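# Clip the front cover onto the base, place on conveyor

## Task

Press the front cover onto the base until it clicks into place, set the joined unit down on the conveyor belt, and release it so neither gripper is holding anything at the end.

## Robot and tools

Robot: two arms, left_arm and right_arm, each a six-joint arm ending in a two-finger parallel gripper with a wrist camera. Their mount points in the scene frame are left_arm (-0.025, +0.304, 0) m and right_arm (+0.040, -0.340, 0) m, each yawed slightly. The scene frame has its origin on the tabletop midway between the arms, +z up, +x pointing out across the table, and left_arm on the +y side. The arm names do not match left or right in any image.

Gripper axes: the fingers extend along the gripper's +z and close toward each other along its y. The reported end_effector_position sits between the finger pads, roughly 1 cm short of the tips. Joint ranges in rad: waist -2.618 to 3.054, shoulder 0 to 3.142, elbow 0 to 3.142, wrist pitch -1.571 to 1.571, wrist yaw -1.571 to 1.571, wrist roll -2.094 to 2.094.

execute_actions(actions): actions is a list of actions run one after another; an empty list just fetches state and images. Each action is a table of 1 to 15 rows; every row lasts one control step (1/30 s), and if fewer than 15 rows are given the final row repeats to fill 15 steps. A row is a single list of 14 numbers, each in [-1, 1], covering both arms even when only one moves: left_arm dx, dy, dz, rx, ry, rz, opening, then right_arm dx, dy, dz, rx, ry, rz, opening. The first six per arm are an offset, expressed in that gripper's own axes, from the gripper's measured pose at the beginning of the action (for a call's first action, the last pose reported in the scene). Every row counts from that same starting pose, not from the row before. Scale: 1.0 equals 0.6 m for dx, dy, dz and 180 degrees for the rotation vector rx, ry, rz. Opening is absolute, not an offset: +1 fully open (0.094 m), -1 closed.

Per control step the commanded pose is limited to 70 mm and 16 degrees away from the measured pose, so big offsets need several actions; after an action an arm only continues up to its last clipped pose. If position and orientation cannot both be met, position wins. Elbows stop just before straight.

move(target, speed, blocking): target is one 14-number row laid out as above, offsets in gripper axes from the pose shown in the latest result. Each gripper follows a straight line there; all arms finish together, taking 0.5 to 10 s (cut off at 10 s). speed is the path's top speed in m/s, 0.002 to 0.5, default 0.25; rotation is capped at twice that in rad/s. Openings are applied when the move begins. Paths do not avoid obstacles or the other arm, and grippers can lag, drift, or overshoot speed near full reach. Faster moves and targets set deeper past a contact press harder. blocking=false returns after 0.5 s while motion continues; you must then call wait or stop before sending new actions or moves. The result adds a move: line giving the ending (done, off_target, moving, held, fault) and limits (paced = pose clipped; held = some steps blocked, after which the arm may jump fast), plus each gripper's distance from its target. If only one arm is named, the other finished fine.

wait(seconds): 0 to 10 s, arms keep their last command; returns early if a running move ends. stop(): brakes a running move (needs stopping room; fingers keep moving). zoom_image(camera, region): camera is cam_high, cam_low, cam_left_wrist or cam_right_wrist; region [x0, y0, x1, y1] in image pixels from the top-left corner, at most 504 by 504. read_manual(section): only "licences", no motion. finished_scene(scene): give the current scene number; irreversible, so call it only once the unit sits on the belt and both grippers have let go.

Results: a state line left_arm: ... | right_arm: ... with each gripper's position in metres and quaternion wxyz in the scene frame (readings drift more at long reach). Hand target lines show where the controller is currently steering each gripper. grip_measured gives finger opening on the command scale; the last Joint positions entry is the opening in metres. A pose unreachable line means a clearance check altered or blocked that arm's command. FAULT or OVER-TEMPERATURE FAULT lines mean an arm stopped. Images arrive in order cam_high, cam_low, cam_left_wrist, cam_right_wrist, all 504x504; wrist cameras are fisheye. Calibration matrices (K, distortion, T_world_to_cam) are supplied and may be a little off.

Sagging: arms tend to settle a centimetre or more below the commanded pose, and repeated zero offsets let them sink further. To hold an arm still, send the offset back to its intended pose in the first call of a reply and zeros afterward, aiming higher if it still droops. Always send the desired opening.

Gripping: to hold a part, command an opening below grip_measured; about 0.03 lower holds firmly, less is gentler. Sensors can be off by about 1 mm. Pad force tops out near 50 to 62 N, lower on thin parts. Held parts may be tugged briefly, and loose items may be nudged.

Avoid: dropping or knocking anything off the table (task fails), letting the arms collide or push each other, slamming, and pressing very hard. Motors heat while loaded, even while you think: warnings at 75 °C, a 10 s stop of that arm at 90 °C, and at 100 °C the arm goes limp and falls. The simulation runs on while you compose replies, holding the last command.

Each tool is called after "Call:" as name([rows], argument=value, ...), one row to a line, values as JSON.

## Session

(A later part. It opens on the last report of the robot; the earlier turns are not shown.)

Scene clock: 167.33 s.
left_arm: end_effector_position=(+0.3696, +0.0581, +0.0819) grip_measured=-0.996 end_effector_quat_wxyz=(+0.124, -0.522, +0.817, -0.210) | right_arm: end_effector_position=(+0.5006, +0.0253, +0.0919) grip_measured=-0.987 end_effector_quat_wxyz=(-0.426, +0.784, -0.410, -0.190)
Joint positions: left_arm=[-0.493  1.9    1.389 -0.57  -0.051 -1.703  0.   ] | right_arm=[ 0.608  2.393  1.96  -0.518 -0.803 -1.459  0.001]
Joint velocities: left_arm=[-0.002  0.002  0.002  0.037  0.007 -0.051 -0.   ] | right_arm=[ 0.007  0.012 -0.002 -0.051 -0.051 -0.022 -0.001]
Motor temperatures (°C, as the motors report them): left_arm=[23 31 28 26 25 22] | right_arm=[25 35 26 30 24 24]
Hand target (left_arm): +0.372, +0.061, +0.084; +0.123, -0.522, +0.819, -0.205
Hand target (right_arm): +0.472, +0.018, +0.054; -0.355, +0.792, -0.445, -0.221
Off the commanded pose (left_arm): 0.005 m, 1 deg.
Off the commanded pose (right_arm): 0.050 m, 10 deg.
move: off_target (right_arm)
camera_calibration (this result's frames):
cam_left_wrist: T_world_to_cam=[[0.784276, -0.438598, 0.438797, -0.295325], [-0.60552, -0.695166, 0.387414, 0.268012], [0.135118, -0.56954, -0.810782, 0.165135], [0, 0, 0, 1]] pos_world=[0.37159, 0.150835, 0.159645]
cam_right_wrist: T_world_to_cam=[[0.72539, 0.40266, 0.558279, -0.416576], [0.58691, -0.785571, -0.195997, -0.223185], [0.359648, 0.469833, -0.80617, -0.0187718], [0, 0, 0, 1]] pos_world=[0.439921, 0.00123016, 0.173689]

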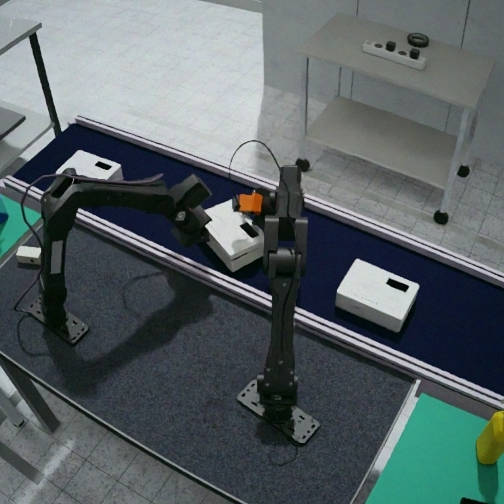

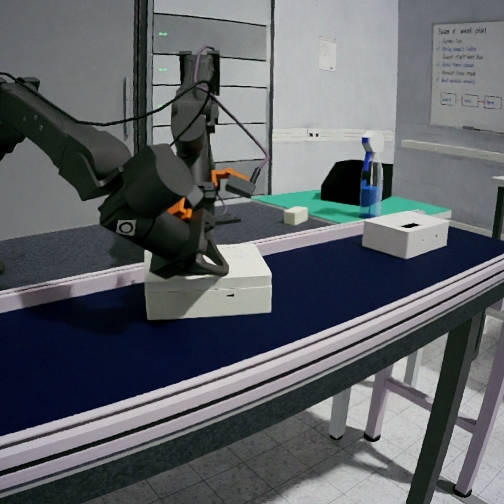

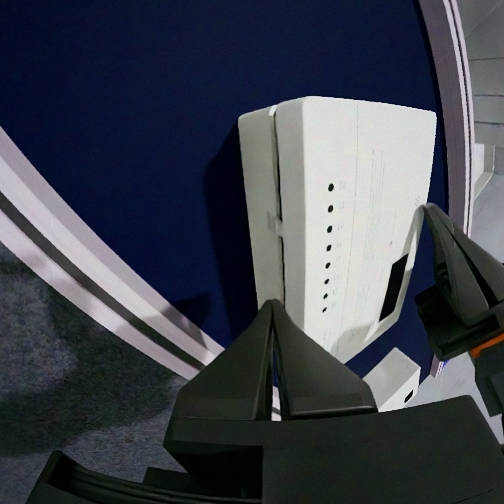

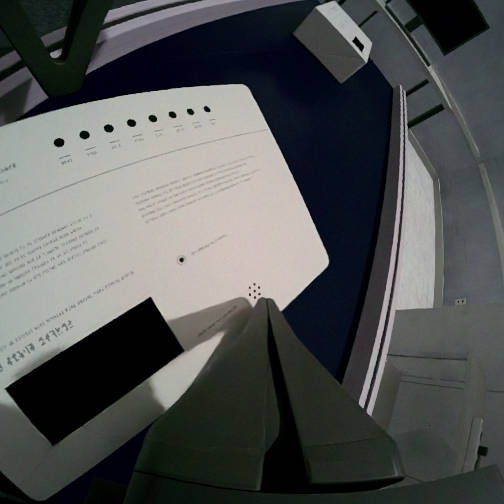

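Call:
execute_actions([
  [[0,-0.006,0.004,0,0,0,-1,0.018,0.075,0.024,-0.041,0.013,0.032,-1],[0,-0.009,0.006,0,0,0,-1,0.018,0.075,0.024,-0.041,0.013,0.032,-1],[0,-0.012,0.008,0,0,0,-1,0.018,0.075,0.024,-0.041,0.013,0.032,-1],[0,-0.015,0.010,0,0,0,-1,0.018,0.075,0.024,-0.041,0.013,0.032,-1],[0,-0.018,0.012,0,0,0,-1,0.018,0.075,0.024,-0.041,0.013,0.032,-1],[0,-0.021,0.014,0,0,0,-1,0.018,0.075,0.024,-0.041,0.013,0.032,-1],[0,-0.024,0.016,0,0,0,-1,0.018,0.075,0.024,-0.041,0.013,0.032,-1],[0,-0.027,0.018,0,0,0,-1,0.018,0.075,0.024,-0.041,0.013,0.032,-1],[0,-0.030,0.020,0,0,0,-1,0.018,0.075,0.024,-0.041,0.013,0.032,-1],[0,-0.033,0.022,0,0,0,-1,0.018,0.075,0.024,-0.041,0.013,0.032,-1],[0,-0.036,0.024,0,0,0,-1,0.018,0.075,0.024,-0.041,0.013,0.032,-1],[0,-0.039,0.026,0,0,0,-1,0.018,0.075,0.024,-0.041,0.013,0.032,-1],[-0.002,-0.042,0.027,0,0,0,-1,0.018,0.075,0.024,-0.041,0.013,0.032,-1]],
])

Call:
wait(seconds=0.7)

Scene clock: 168.70 s.
left_arm: end_effector_position=(+0.3793, +0.0502, +0.0693) grip_measured=-0.997 end_effector_quat_wxyz=(+0.110, -0.524, +0.823, -0.189) | right_arm: end_effector_position=(+0.5006, +0.0252, +0.0919) grip_measured=-0.987 end_effector_quat_wxyz=(-0.426, +0.785, -0.408, -0.189)
Joint positions: left_arm=[-0.493  1.993  1.491 -0.628 -0.043 -1.702  0.   ] | right_arm=[ 0.608  2.393  1.96  -0.518 -0.803 -1.464  0.001]
Joint velocities: left_arm=[ 0.002  0.149  0.095 -0.051  0.022  0.037  0.001] | right_arm=[-0.017 -0.012 -0.007 -0.037  0.11  -0.037 -0.   ]
Motor temperatures (°C, as the motors report them): left_arm=[23 31 28 26 25 22] | right_arm=[25 35 26 30 24 24]
Hand target (left_arm): +0.396, +0.047, +0.080; +0.124, -0.522, +0.817, -0.210
Hand target (right_arm): +0.472, +0.019, +0.056; -0.358, +0.792, -0.442, -0.220
Off the commanded pose (left_arm): 0.021 m, 3 deg.
Off the commanded pose (right_arm): 0.048 m, 10 deg.
camera_calibration (this result's frames):
cam_left_wrist: T_world_to_cam=[[0.801347, -0.450944, 0.393056, -0.303536], [-0.590475, -0.701538, 0.398979, 0.267118], [0.0958266, -0.55181, -0.828446, 0.164346], [0, 0, 0, 1]] pos_world=[0.385215, 0.141203, 0.148883]
cam_right_wrist: T_world_to_cam=[[0.722165, 0.404923, 0.560816, -0.415178], [0.589839, -0.784003, -0.193468, -0.22492], [0.361341, 0.470507, -0.805019, -0.0197452], [0, 0, 0, 1]] pos_world=[0.439629, 0.00106761, 0.173428]

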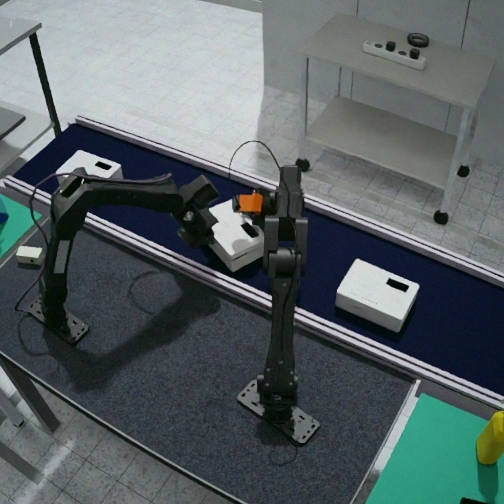

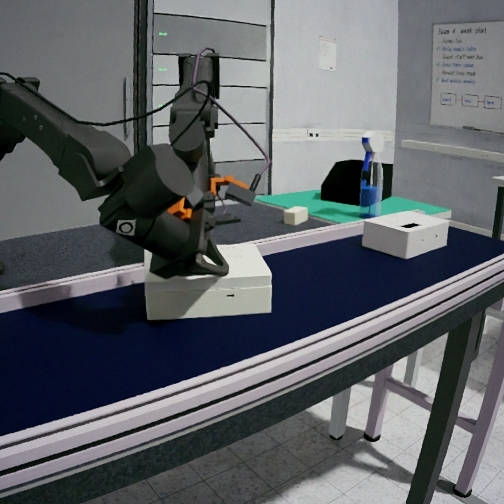

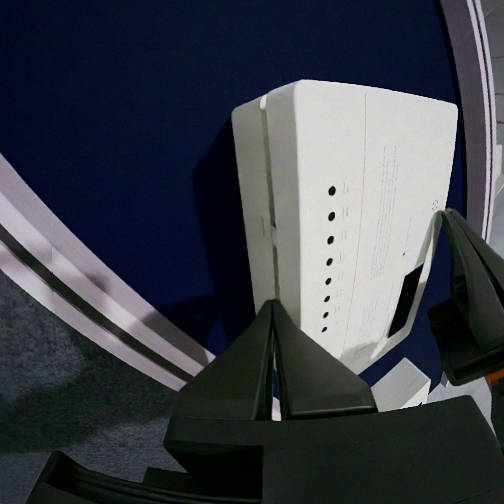

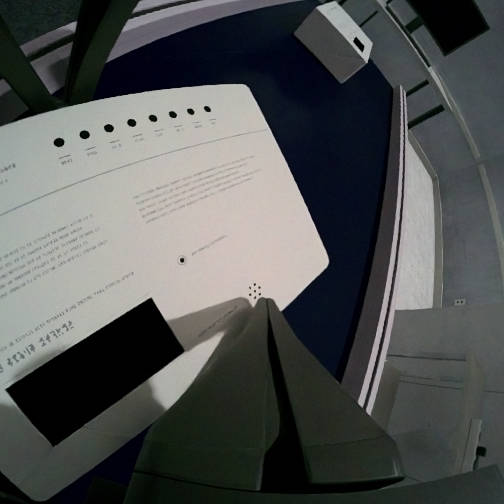

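Scene clock: 169.40 s.
left_arm: end_effector_position=(+0.3798, +0.0497, +0.0664) grip_measured=-0.997 end_effector_quat_wxyz=(+0.109, -0.524, +0.824, -0.187) | right_arm: end_effector_position=(+0.5006, +0.0252, +0.0919) grip_measured=-0.987 end_effector_quat_wxyz=(-0.426, +0.785, -0.408, -0.189)
Joint positions: left_arm=[-0.493  2.003  1.496 -0.629 -0.043 -1.702  0.   ] | right_arm=[ 0.608  2.393  1.96  -0.518 -0.803 -1.464  0.001]
Joint velocities: left_arm=[ 0.002  0.002 -0.007 -0.051  0.051 -0.066  0.   ] | right_arm=[-0.002  0.002 -0.007 -0.037 -0.022 -0.037  0.001]
Motor temperatures (°C, as the motors report them): left_arm=[23 31 28 26 25 22] | right_arm=[25 35 26 30 24 24]
Hand target (left_arm): +0.396, +0.047, +0.080; +0.124, -0.522, +0.817, -0.210
Hand target (right_arm): +0.472, +0.019, +0.056; -0.358, +0.792, -0.443, -0.220
Off the commanded pose (left_arm): 0.022 m, 3 deg.
Off the commanded pose (right_arm): 0.048 m, 10 deg.
wait: 0.70 s; at rest by 0.23 s
camera_calibration (this result's frames):
cam_left_wrist: T_world_to_cam=[[0.803343, -0.452278, 0.387407, -0.303317], [-0.588508, -0.702448, 0.400281, 0.267455], [0.0910951, -0.549555, -0.830476, 0.163414], [0, 0, 0, 1]] pos_world=[0.38618, 0.140495, 0.146161]
cam_right_wrist: T_world_to_cam=[[0.722165, 0.404923, 0.560816, -0.415178], [0.589839, -0.784003, -0.193468, -0.22492], [0.361341, 0.470507, -0.805019, -0.0197452], [0, 0, 0, 1]] pos_world=[0.439629, 0.00106761, 0.173428]

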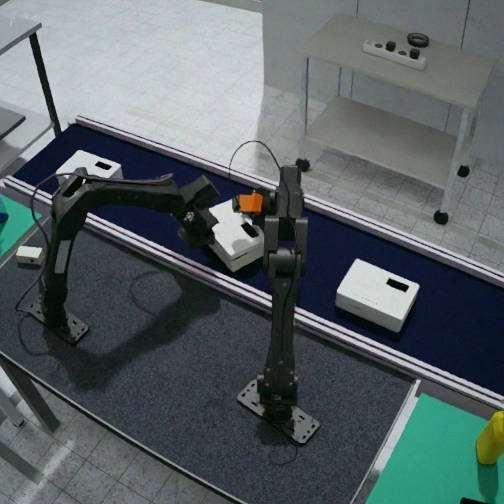

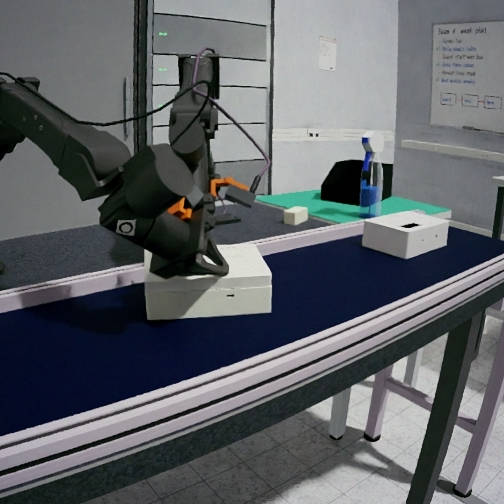

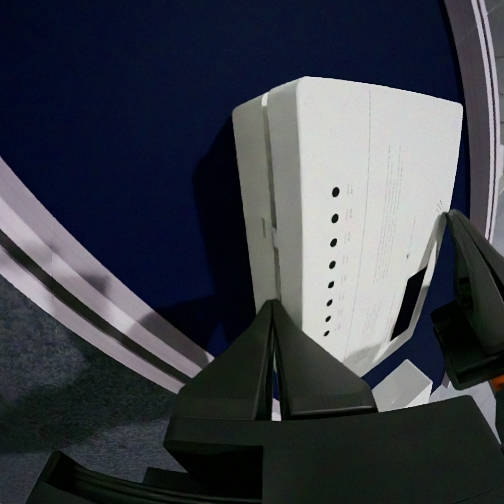

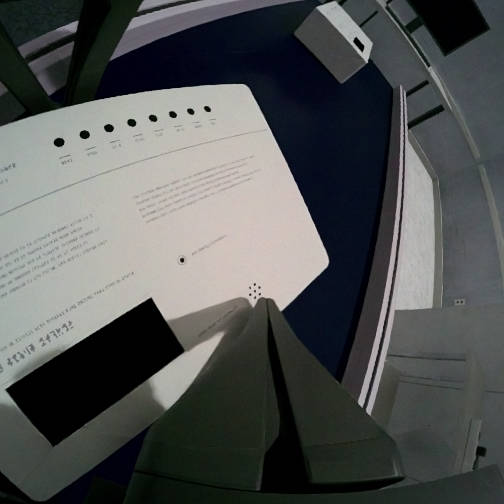

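Call:
execute_actions([
  [[0,-0.045,0.0,0,0,0,-1,0.031,0.05,0.037,-0.041,0.013,0.032,-1],[0,-0.05,-0.002,0,0,0,-1,0.031,0.05,0.037,-0.041,0.013,0.032,-1],[0,-0.055,-0.004,0,0,0,-1,0.031,0.05,0.037,-0.041,0.013,0.032,-1],[0,-0.06,-0.005,0,0,0,-1,0.031,0.05,0.037,-0.041,0.013,0.032,-1],[0,-0.065,-0.006,0,0,0,-1,0.031,0.05,0.037,-0.041,0.013,0.032,-1],[0,-0.07,-0.007,0,0,0,-1,0.031,0.05,0.037,-0.041,0.013,0.032,-1],[0,-0.075,-0.008,0,0,0,-1,0.031,0.05,0.037,-0.041,0.013,0.032,-1],[0,-0.08,-0.009,0,0,0,-1,0.031,0.05,0.037,-0.041,0.013,0.032,-1],[0,-0.085,-0.01,0,0,0,-1,0.031,0.05,0.037,-0.041,0.013,0.032,-1],[0,-0.09,-0.011,0,0,0,-1,0.031,0.05,0.037,-0.041,0.013,0.032,-1],[0,-0.095,-0.012,0,0,0,-1,0.031,0.05,0.037,-0.041,0.013,0.032,-1],[-0.003,-0.10,-0.013,0,0,0,-1,0.031,0.05,0.037,-0.041,0.013,0.032,-1]],
])

Call:
wait(seconds=0.6)

Scene clock: 171.87 s.
left_arm: end_effector_position=(+0.4044, +0.0272, +0.0830) grip_measured=-0.997 end_effector_quat_wxyz=(+0.083, -0.524, +0.832, -0.166) | right_arm: end_effector_position=(+0.5104, +0.0286, +0.0969) grip_measured=-0.987 end_effector_quat_wxyz=(-0.426, +0.787, -0.408, -0.183)
Joint positions: left_arm=[-0.493  2.173  1.847 -0.872 -0.012 -1.7    0.   ] | right_arm=[ 0.608  2.431  2.052 -0.568 -0.793 -1.468  0.001]
Joint velocities: left_arm=[-0.027  0.061  0.232 -0.242 -0.051  0.022  0.001] | right_arm=[-0.002  0.017 -0.007 -0.007 -0.051  0.022  0.   ]
Motor temperatures (°C, as the motors report them): left_arm=[23 31 28 27 25 22] | right_arm=[25 35 26 30 24 24]
Hand target (left_arm): +0.426, +0.030, +0.099; +0.109, -0.524, +0.823, -0.187
Hand target (right_arm): +0.487, +0.025, +0.054; -0.359, +0.793, -0.441, -0.218
Off the commanded pose (left_arm): 0.028 m, 4 deg.
Off the commanded pose (right_arm): 0.050 m, 10 deg.
camera_calibration (this result's frames):
cam_left_wrist: T_world_to_cam=[[0.820913, -0.467333, 0.328178, -0.3415], [-0.570374, -0.699024, 0.431322, 0.249459], [0.0278332, -0.541262, -0.840393, 0.188741], [0, 0, 0, 1]] pos_world=[0.417374, 0.116942, 0.163093]
cam_right_wrist: T_world_to_cam=[[0.718164, 0.405696, 0.565378, -0.424874], [0.588686, -0.787437, -0.182733, -0.227508], [0.371066, 0.464062, -0.804336, -0.0256717], [0, 0, 0, 1]] pos_world=[0.448586, 0.00513464, 0.177992]

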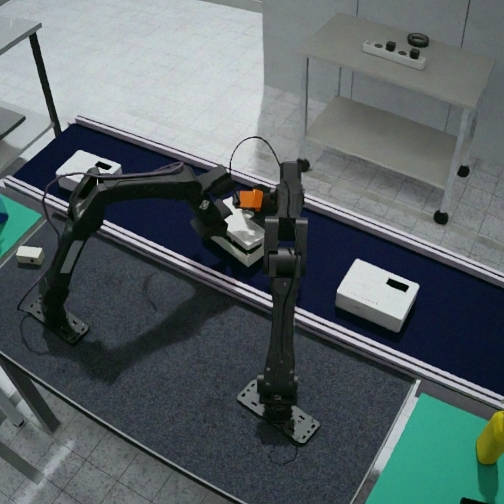

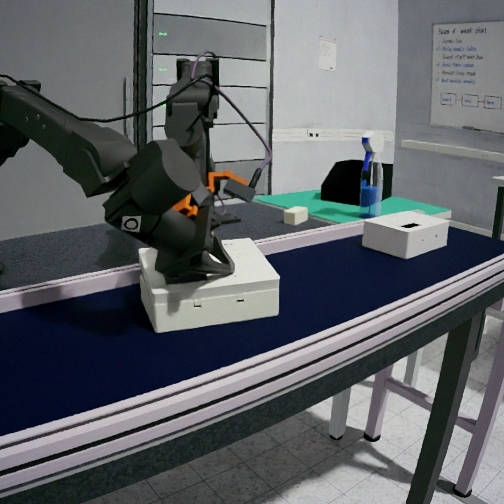

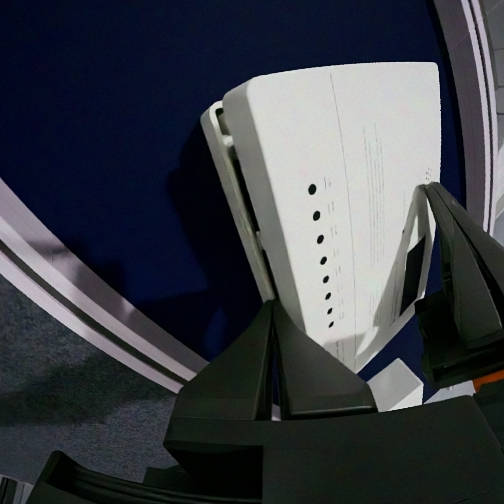

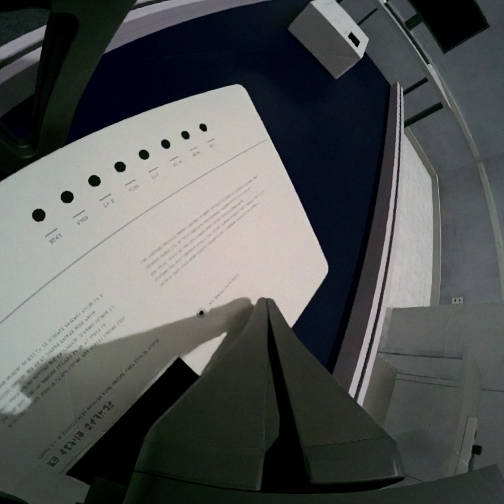

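Scene clock: 172.47 s.
left_arm: end_effector_position=(+0.4040, +0.0284, +0.0854) grip_measured=-0.997 end_effector_quat_wxyz=(+0.082, -0.524, +0.832, -0.162) | right_arm: end_effector_position=(+0.5082, +0.0278, +0.0942) grip_measured=-0.987 end_effector_quat_wxyz=(-0.420, +0.787, -0.411, -0.188)
Joint positions: left_arm=[-0.491  2.175  1.862 -0.892 -0.012 -1.698  0.   ] | right_arm=[ 0.608  2.434  2.053 -0.583 -0.794 -1.469  0.001]
Joint velocities: left_arm=[ 0.007  0.012 -0.022  0.007 -0.007  0.051 -0.   ] | right_arm=[ 0.007  0.002  0.002  0.007 -0.022 -0.081  0.   ]
Motor temperatures (°C, as the motors report them): left_arm=[23 31 28 27 25 22] | right_arm=[25 34 26 30 24 24]
Hand target (left_arm): +0.426, +0.031, +0.099; +0.109, -0.525, +0.823, -0.187
Hand target (right_arm): +0.487, +0.025, +0.054; -0.359, +0.793, -0.441, -0.218
Off the commanded pose (left_arm): 0.027 m, 4 deg.
Off the commanded pose (right_arm): 0.047 m, 9 deg.
wait: 0.60 s; at rest by 0.37 s
camera_calibration (this result's frames):
cam_left_wrist: T_world_to_cam=[[0.822359, -0.469281, 0.321715, -0.341366], [-0.568503, -0.700598, 0.431238, 0.248313], [0.0230211, -0.537529, -0.842931, 0.193491], [0, 0, 0, 1]] pos_world=[0.417438, 0.117778, 0.16584]
cam_right_wrist: T_world_to_cam=[[0.72571, 0.410294, 0.552271, -0.424192], [0.587018, -0.787915, -0.186011, -0.226085], [0.358823, 0.459183, -0.812648, -0.0195274], [0, 0, 0, 1]] pos_world=[0.447563, 0.00487481, 0.176346]

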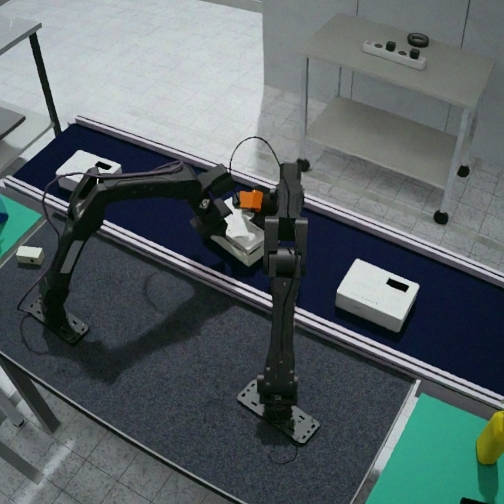

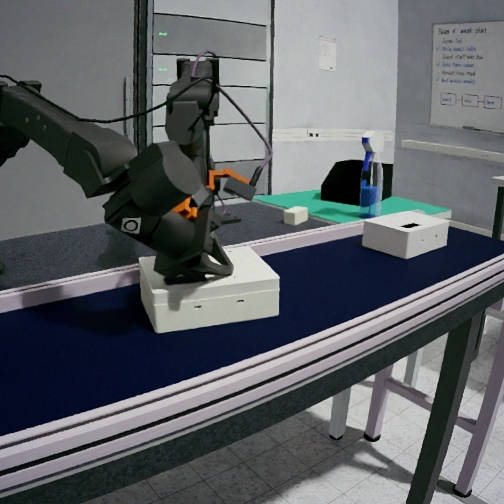

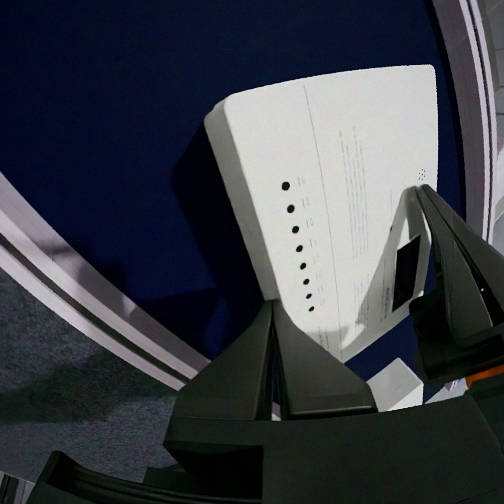

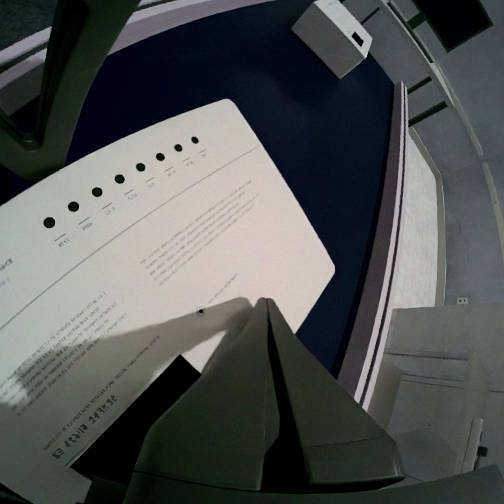

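Call:
move(target=[0,0.10,-0.05,0,0,0,-1,-0.05,-0.04,-0.045,0,0,0,-1], speed=0.1)

Scene clock: 173.80 s.
left_arm: end_effector_position=(+0.3460, +0.0594, +0.0884) grip_measured=-0.997 end_effector_quat_wxyz=(+0.075, -0.526, +0.833, -0.156) | right_arm: end_effector_position=(+0.5085, +0.0272, +0.1257) grip_measured=-0.987 end_effector_quat_wxyz=(-0.414, +0.787, -0.416, -0.190)
Joint positions: left_arm=[-0.503  1.925  1.508 -0.806 -0.01  -1.713  0.   ] | right_arm=[ 0.608  2.433  2.186 -0.734 -0.788 -1.469  0.001]
Joint velocities: left_arm=[-0.002 -0.002 -0.012  0.022 -0.022 -0.037 -0.   ] | right_arm=[ 0.007 -0.002 -0.012 -0.051  0.051 -0.051 -0.   ]
Motor temperatures (°C, as the motors report them): left_arm=[23 31 28 27 25 22] | right_arm=[25 35 26 30 24 24]
Hand target (left_arm): +0.344, +0.057, +0.093; +0.081, -0.524, +0.832, -0.162
Hand target (right_arm): +0.509, +0.027, +0.141; -0.421, +0.787, -0.411, -0.187
Off the commanded pose (left_arm): 0.004 m, 1 deg.
Off the commanded pose (right_arm): 0.015 m, 1 deg.
move: off_target (right_arm)
camera_calibration (this result's frames):
cam_left_wrist: T_world_to_cam=[[0.828974, -0.468461, 0.305525, -0.280988], [-0.559212, -0.703157, 0.439149, 0.232019], [0.0091077, -0.534896, -0.844869, 0.218872], [0, 0, 0, 1]] pos_world=[0.360686, 0.148588, 0.168875]
cam_right_wrist: T_world_to_cam=[[0.733975, 0.41415, 0.538293, -0.444135], [0.582117, -0.791907, -0.184454, -0.218525], [0.349886, 0.448734, -0.822324, 0.0122576], [0, 0, 0, 1]] pos_world=[0.448903, 0.00538682, 0.208847]

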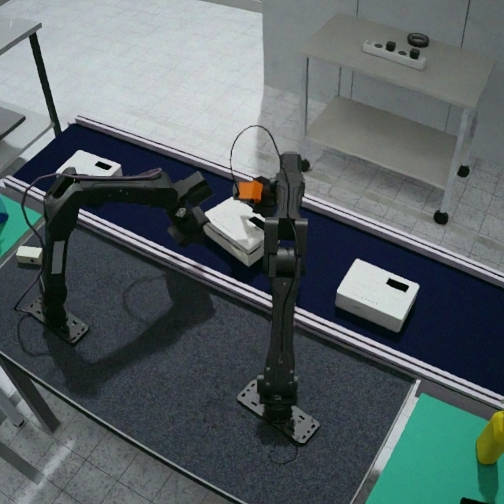

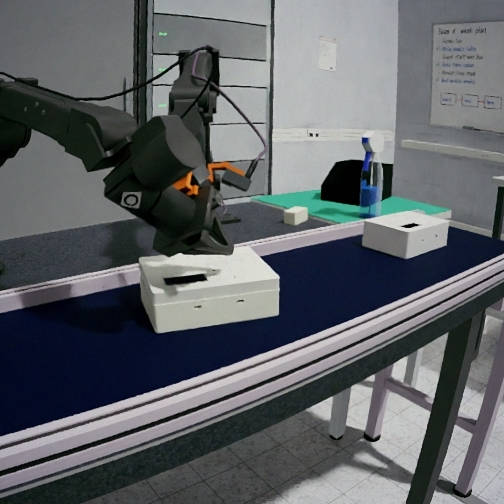

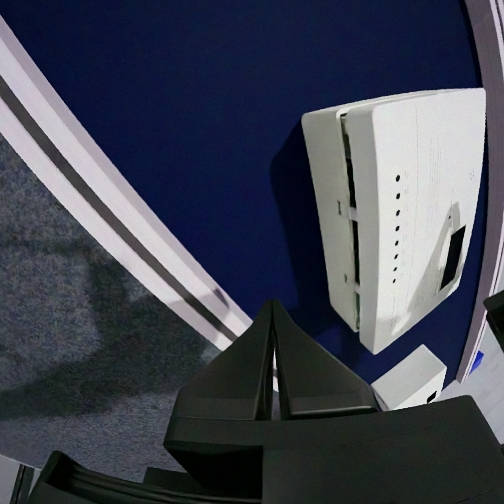

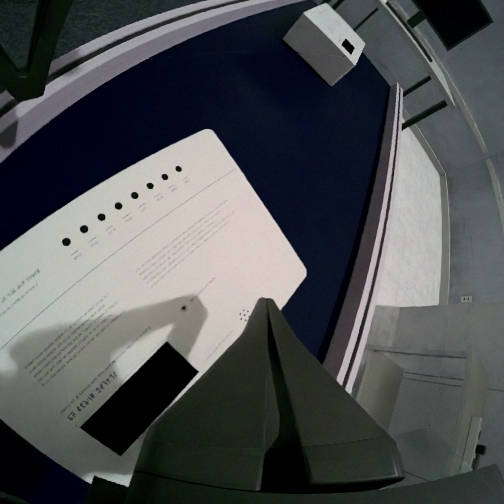

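Call:
zoom_image(camera="cam_left_wrist", region=[290, 80, 490, 360])

Call:
zoom_image(camera="cam_low", region=[130, 230, 290, 340])

Region (290, 80, 490, 360) of cam_left_wrist's 504x504 image, scaled by 1.800, with more detail than that image has; it fills the left 360 columns of this view, and the rest is white.

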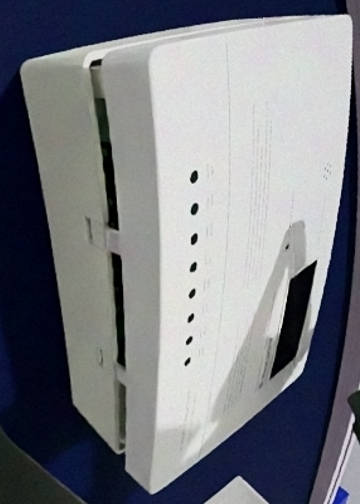

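Region (130, 230, 290, 340) of cam_low's 504x504 image, scaled by 3.150, with more detail than that image has; it fills the top 346 rows of this view, and the rest is white.

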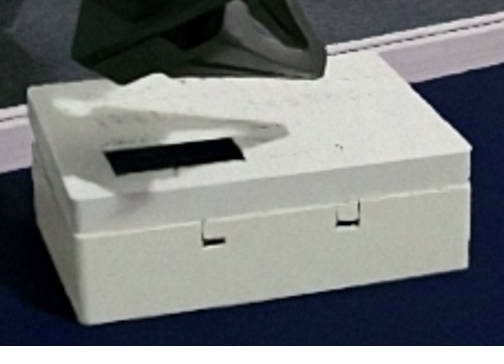

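Call:
move(target=[-0.063,0.148,-0.11,0,0,0,-1,-0.073,0.142,-0.005,0,0,0,-1], speed=0.12)

Scene clock: 175.93 s.
left_arm: end_effector_position=(+0.2746, +0.1333, +0.1223) grip_measured=-0.997 end_effector_quat_wxyz=(+0.080, -0.526, +0.831, -0.165) | right_arm: end_effector_position=(+0.4205, +0.0184, +0.1083) grip_measured=-0.987 end_effector_quat_wxyz=(-0.410, +0.789, -0.418, -0.187)
Joint positions: left_arm=[-0.426  1.513  1.161 -0.849  0.016 -1.643  0.   ] | right_arm=[ 0.681  2.079  1.521 -0.374 -0.737 -1.39   0.001]
Joint velocities: left_arm=[ 0.002 -0.012  0.002 -0.022  0.037 -0.051 -0.001] | right_arm=[-0.007 -0.002 -0.002  0.051  0.007 -0.051 -0.001]
Motor temperatures (°C, as the motors report them): left_arm=[23 31 28 27 25 22] | right_arm=[25 35 26 30 24 24]
Hand target (left_arm): +0.268, +0.140, +0.121; +0.076, -0.526, +0.833, -0.157
Hand target (right_arm): +0.414, +0.021, +0.116; -0.414, +0.787, -0.416, -0.190
Off the commanded pose (left_arm): 0.011 m, 1 deg.
Off the commanded pose (right_arm): 0.009 m, 1 deg.
move: off_target (left_arm)
camera_calibration (this result's frames):
cam_left_wrist: T_world_to_cam=[[0.824166, -0.463643, 0.325246, -0.1992], [-0.565794, -0.699433, 0.436658, 0.230818], [0.0250342, -0.543901, -0.838776, 0.283761], [0, 0, 0, 1]] pos_world=[0.287666, 0.223422, 0.202012]
cam_right_wrist: T_world_to_cam=[[0.735326, 0.417447, 0.533885, -0.366601], [0.579781, -0.7954, -0.176612, -0.177266], [0.350926, 0.439404, -0.826907, 0.0329037], [0, 0, 0, 1]] pos_world=[0.360801, -0.00241915, 0.191624]

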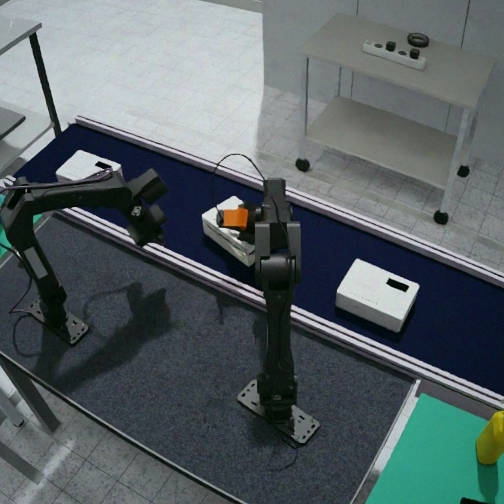

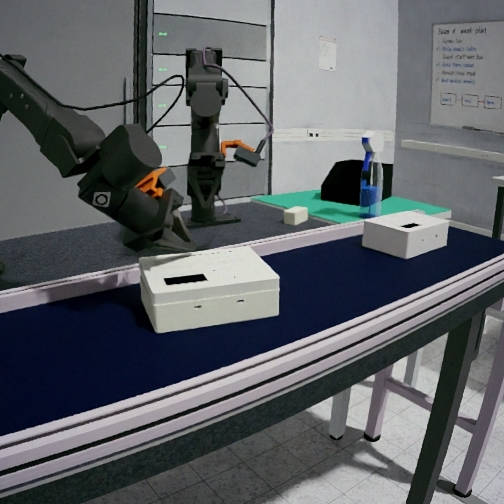

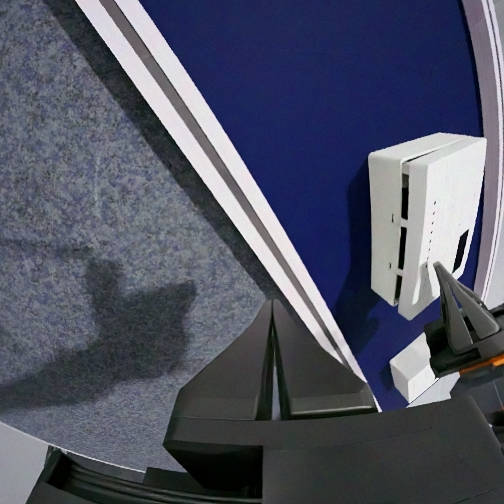

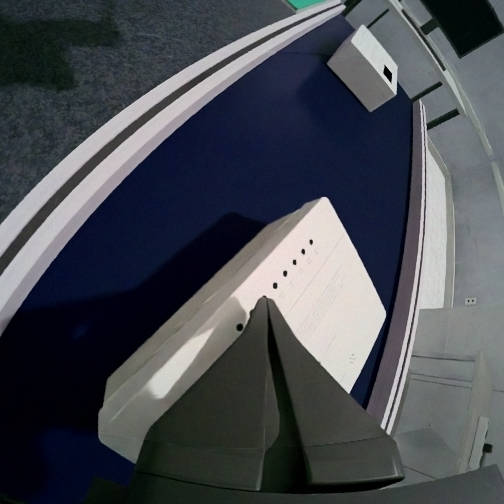

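Call:
move(target=[0,0,-0.005,0,0,0,-1,0.057,0.034,0.065,-0.03,0.01,0.02,-1], speed=0.04)

Call:
zoom_image(camera="cam_left_wrist", region=[350, 120, 504, 330])

Scene clock: 177.90 s.
left_arm: end_effector_position=(+0.2746, +0.1333, +0.1223) grip_measured=-0.997 end_effector_quat_wxyz=(+0.080, -0.525, +0.831, -0.165) | right_arm: end_effector_position=(+0.4339, +0.0307, +0.0989) grip_measured=-0.987 end_effector_quat_wxyz=(-0.419, +0.788, -0.406, -0.195)
Joint positions: left_arm=[-0.426  1.513  1.161 -0.849  0.016 -1.642  0.   ] | right_arm=[ 0.681  2.162  1.594 -0.351 -0.767 -1.397  0.001]
Joint velocities: left_arm=[ 0.002  0.007 -0.002 -0.095 -0.066  0.037 -0.001] | right_arm=[-0.007 -0.007  0.007  0.007 -0.007 -0.037 -0.001]
Motor temperatures (°C, as the motors report them): left_arm=[23 31 28 27 25 22] | right_arm=[25 34 26 30 24 24]
Hand target (left_arm): +0.274, +0.134, +0.125; +0.080, -0.526, +0.831, -0.166
Hand target (right_arm): +0.422, +0.024, +0.055; -0.360, +0.797, -0.438, -0.207
Off the commanded pose (left_arm): 0.003 m, 0 deg.
Off the commanded pose (right_arm): 0.047 m, 8 deg.
move: off_target (right_arm)
camera_calibration (this result's frames):
cam_left_wrist: T_world_to_cam=[[0.823971, -0.463987, 0.325252, -0.199101], [-0.566095, -0.699069, 0.436851, 0.230768], [0.0246808, -0.544076, -0.838673, 0.283838], [0, 0, 0, 1]] pos_world=[0.287685, 0.223372, 0.201994]
cam_right_wrist: T_world_to_cam=[[0.723202, 0.419126, 0.54892, -0.372919], [0.598322, -0.7772, -0.194862, -0.183751], [0.344949, 0.469355, -0.812844, 0.0153423], [0, 0, 0, 1]] pos_world=[0.374345, 0.00628769, 0.181367]

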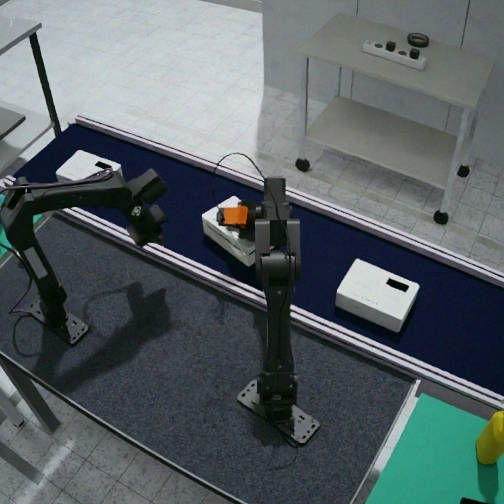

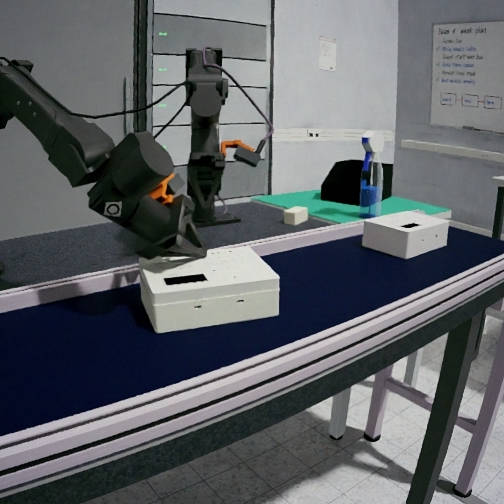

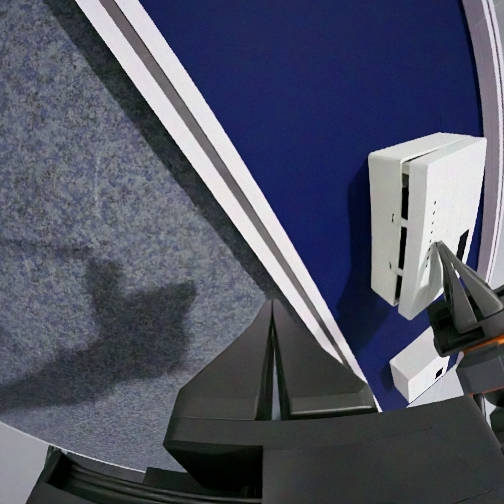

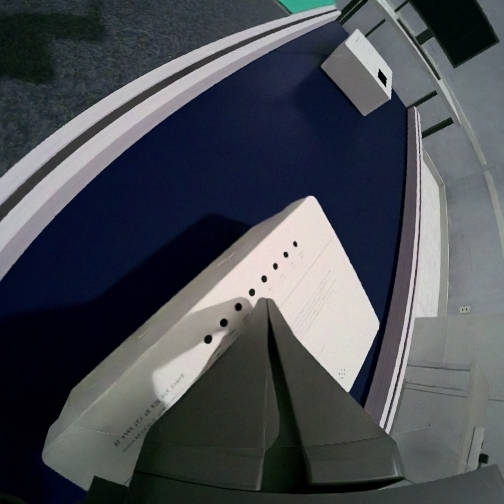

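Region (350, 120, 504, 330) of cam_left_wrist's 504x504 image, scaled by 2.400, with more detail than that image has; it fills the left 370 columns of this view, and the rest is white.

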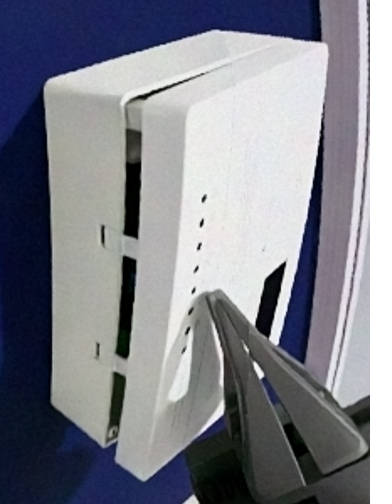

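Call:
execute_actions([
  [[0,0,-0.005,0,0,0,-1,0.05,0.06,0.04,-0.045,0.015,0.03,-1],[0,0,-0.005,0,0,0,-1,0.053,0.064,0.042,-0.05,0.016,0.034,-1],[0,0,-0.005,0,0,0,-1,0.056,0.068,0.044,-0.055,0.017,0.038,-1],[0,0,-0.005,0,0,0,-1,0.059,0.073,0.047,-0.062,0.018,0.044,-1],[0,0,-0.005,0,0,0,-1,0.062,0.078,0.05,-0.07,0.02,0.05,-1]],
])

Call:
wait(seconds=0.5)

Scene clock: 178.63 s.
left_arm: end_effector_position=(+0.2746, +0.1333, +0.1223) grip_measured=-0.997 end_effector_quat_wxyz=(+0.080, -0.525, +0.831, -0.165) | right_arm: end_effector_position=(+0.4389, +0.0379, +0.0982) grip_measured=-0.987 end_effector_quat_wxyz=(-0.401, +0.794, -0.401, -0.218)
Joint positions: left_arm=[-0.426  1.513  1.161 -0.849  0.016 -1.642  0.   ] | right_arm=[ 0.681  2.239  1.738 -0.487 -0.797 -1.432  0.001]
Joint velocities: left_arm=[-0.017 -0.012 -0.002 -0.007 -0.095 -0.022 -0.001] | right_arm=[-0.002  0.022  0.037 -0.066 -0.037  0.037 -0.001]
Motor temperatures (°C, as the motors report them): left_arm=[23 31 28 27 25 22] | right_arm=[25 34 26 30 24 24]
Hand target (left_arm): +0.274, +0.134, +0.125; +0.080, -0.525, +0.831, -0.165
Hand target (right_arm): +0.415, +0.021, +0.039; -0.305, +0.801, -0.452, -0.245
Off the commanded pose (left_arm): 0.003 m, 0 deg.
Off the commanded pose (right_arm): 0.069 m, 13 deg.
camera_calibration (this result's frames):
cam_left_wrist: T_world_to_cam=[[0.823971, -0.463987, 0.325252, -0.199101], [-0.566095, -0.699069, 0.436851, 0.230768], [0.0246808, -0.544076, -0.838673, 0.283838], [0, 0, 0, 1]] pos_world=[0.287685, 0.223372, 0.201994]
cam_right_wrist: T_world_to_cam=[[0.729843, 0.453991, 0.511098, -0.379671], [0.618567, -0.756869, -0.211008, -0.189291], [0.291039, 0.470151, -0.833219, 0.0352732], [0, 0, 0, 1]] pos_world=[0.383924, 0.0125152, 0.183498]

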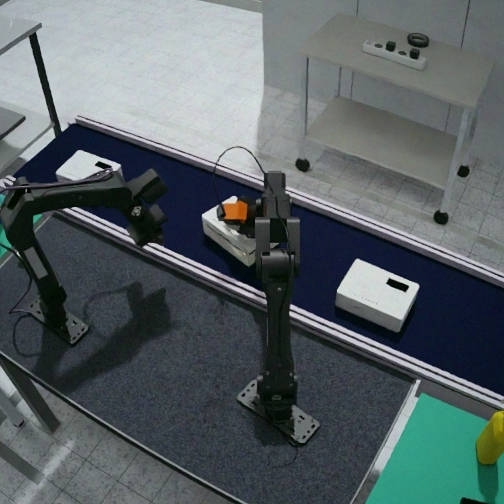

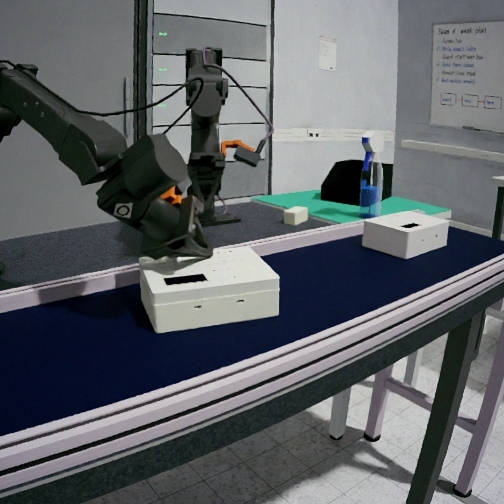

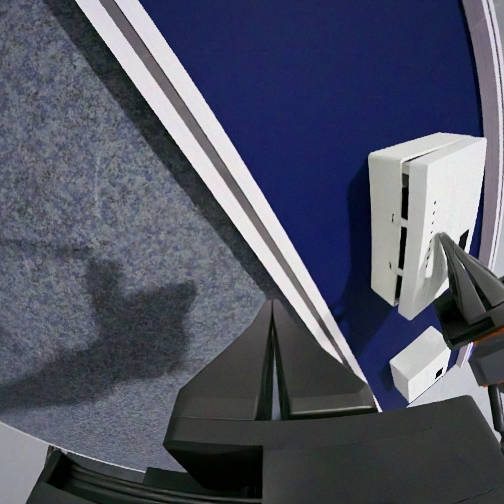

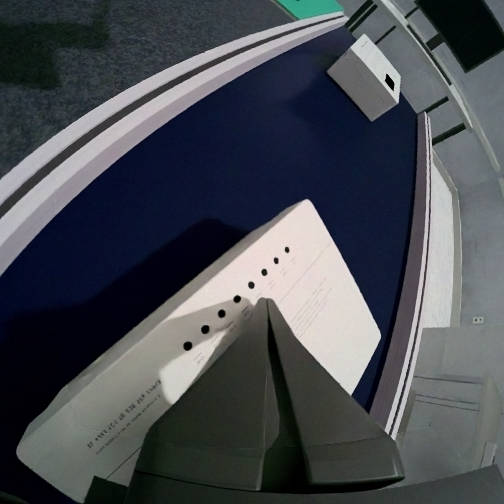

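Scene clock: 179.13 s.
left_arm: end_effector_position=(+0.2746, +0.1333, +0.1223) grip_measured=-0.997 end_effector_quat_wxyz=(+0.080, -0.525, +0.831, -0.165) | right_arm: end_effector_position=(+0.4389, +0.0379, +0.0984) grip_measured=-0.987 end_effector_quat_wxyz=(-0.401, +0.795, -0.400, -0.217)
Joint positions: left_arm=[-0.426  1.513  1.161 -0.849  0.016 -1.642  0.   ] | right_arm=[ 0.681  2.24   1.742 -0.493 -0.797 -1.437  0.001]
Joint velocities: left_arm=[-0.007 -0.007 -0.002 -0.066 -0.022  0.022 -0.001] | right_arm=[ 0.002 -0.002  0.002 -0.022 -0.037 -0.022 -0.001]
Motor temperatures (°C, as the motors report them): left_arm=[23 31 28 27 25 22] | right_arm=[25 34 26 30 24 24]
Hand target (left_arm): +0.274, +0.134, +0.125; +0.080, -0.525, +0.831, -0.165
Hand target (right_arm): +0.415, +0.021, +0.039; -0.305, +0.801, -0.452, -0.245
Off the commanded pose (left_arm): 0.003 m, 0 deg.
Off the commanded pose (right_arm): 0.069 m, 14 deg.
wait: 0.50 s; at rest by 0.17 s
camera_calibration (this result's frames):
cam_left_wrist: T_world_to_cam=[[0.823971, -0.463987, 0.325252, -0.199101], [-0.566095, -0.699069, 0.436851, 0.230768], [0.0246808, -0.544076, -0.838673, 0.283838], [0, 0, 0, 1]] pos_world=[0.287685, 0.223372, 0.201994]
cam_right_wrist: T_world_to_cam=[[0.72765, 0.456721, 0.511792, -0.378949], [0.621116, -0.755328, -0.209032, -0.190621], [0.291102, 0.469985, -0.833291, 0.03542], [0, 0, 0, 1]] pos_world=[0.383829, 0.0124463, 0.183613]

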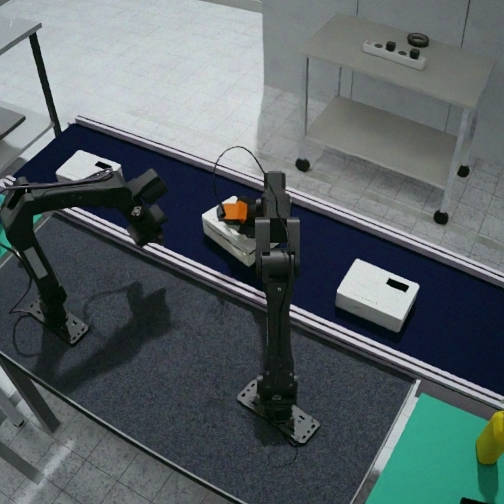

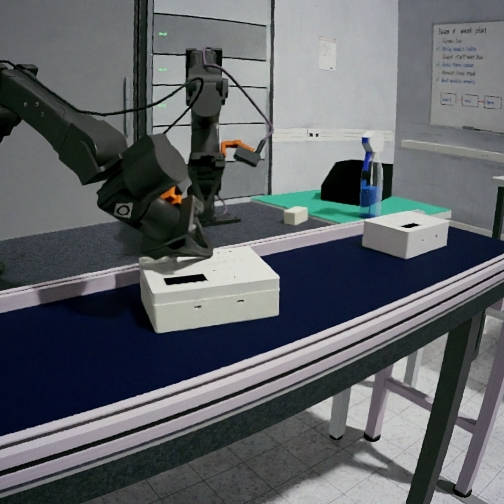

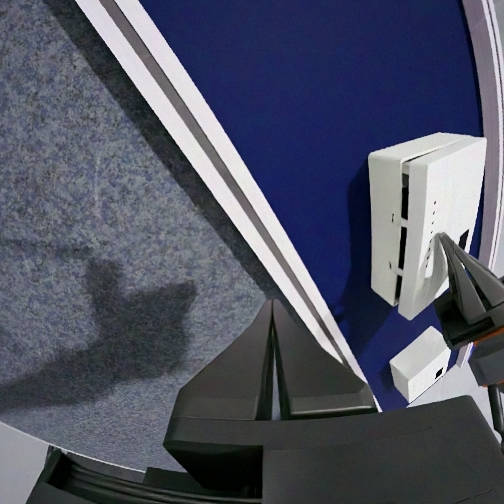

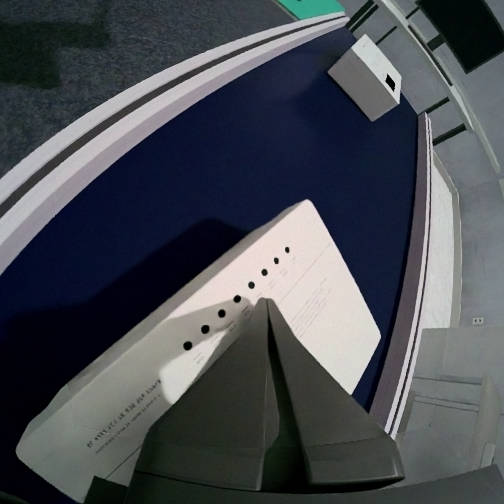

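Call:
move(target=[0,0,-0.005,0,0,0,-1,0.116,-0.170,-0.112,0,0,0.1,-1], speed=0.15)

Scene clock: 185.10 s.
left_arm: end_effector_position=(+0.2746, +0.1333, +0.1223) grip_measured=-0.997 end_effector_quat_wxyz=(+0.080, -0.525, +0.831, -0.165) | right_arm: end_effector_position=(+0.5659, -0.0136, +0.1296) grip_measured=-0.987 end_effector_quat_wxyz=(-0.397, +0.710, -0.529, -0.240)
Joint positions: left_arm=[-0.426  1.513  1.161 -0.849  0.016 -1.642  0.   ] | right_arm=[ 0.496  2.774  2.848 -1.098 -0.842 -1.273  0.001]
Joint velocities: left_arm=[-0.007  0.012 -0.007 -0.037  0.051 -0.022  0.   ] | right_arm=[ 0.012 -0.007  0.012 -0.081 -0.007 -0.007  0.   ]
Motor temperatures (°C, as the motors report them): left_arm=[23 30 28 26 25 22] | right_arm=[25 33 26 30 24 24]
Hand target (left_arm): +0.274, +0.134, +0.125; +0.080, -0.525, +0.831, -0.165
Hand target (right_arm): +0.563, -0.013, +0.135; -0.399, +0.704, -0.529, -0.256
Off the commanded pose (left_arm): 0.003 m, 0 deg.
Off the commanded pose (right_arm): 0.009 m, 6 deg.
elbow stopped short (right arm): the move would have taken joint 3 (elbow) straighter than the controller allows; a more bent joint 3 avoids this.
move: off_target (right_arm)
camera_calibration (this result's frames):
cam_left_wrist: T_world_to_cam=[[0.823971, -0.463987, 0.325252, -0.199101], [-0.566095, -0.699069, 0.436851, 0.230768], [0.0246808, -0.544076, -0.838673, 0.283838], [0, 0, 0, 1]] pos_world=[0.287685, 0.223372, 0.201994]
cam_right_wrist: T_world_to_cam=[[0.897527, 0.23653, 0.372155, -0.544864], [0.363066, -0.875362, -0.319255, -0.143173], [0.250257, 0.421657, -0.871537, 0.0760758], [0, 0, 0, 1]] pos_world=[0.521973, -0.0285297, 0.223368]

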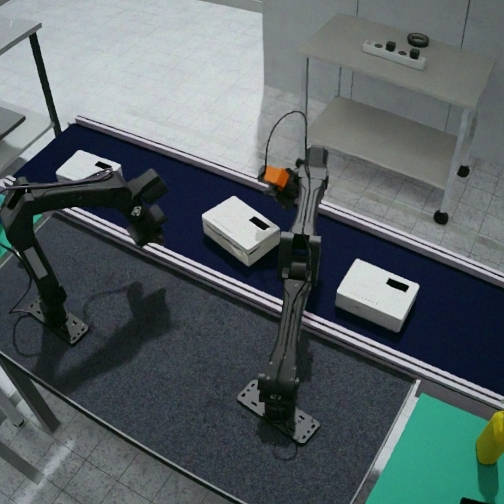

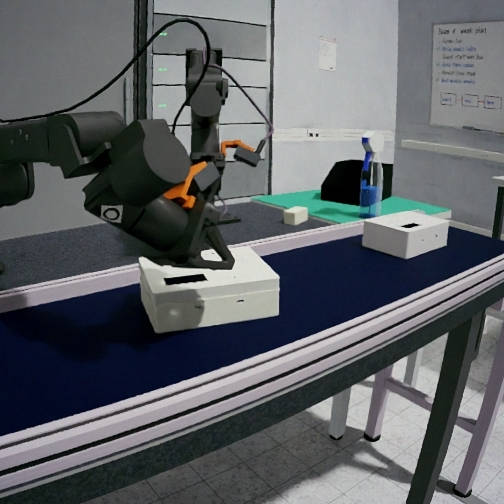

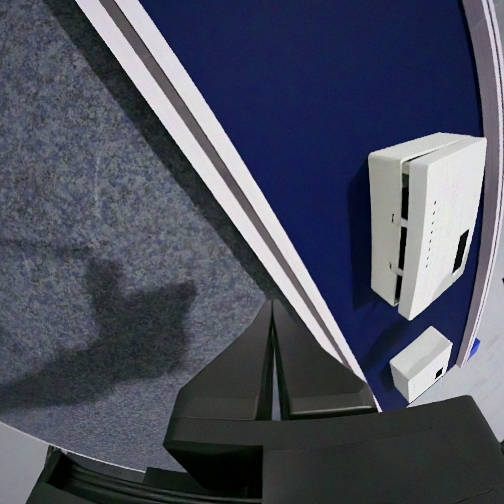

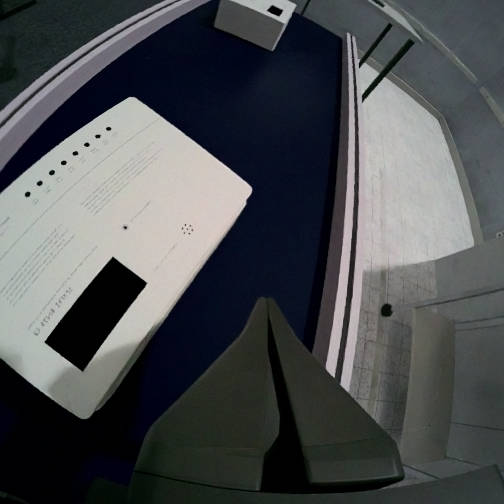

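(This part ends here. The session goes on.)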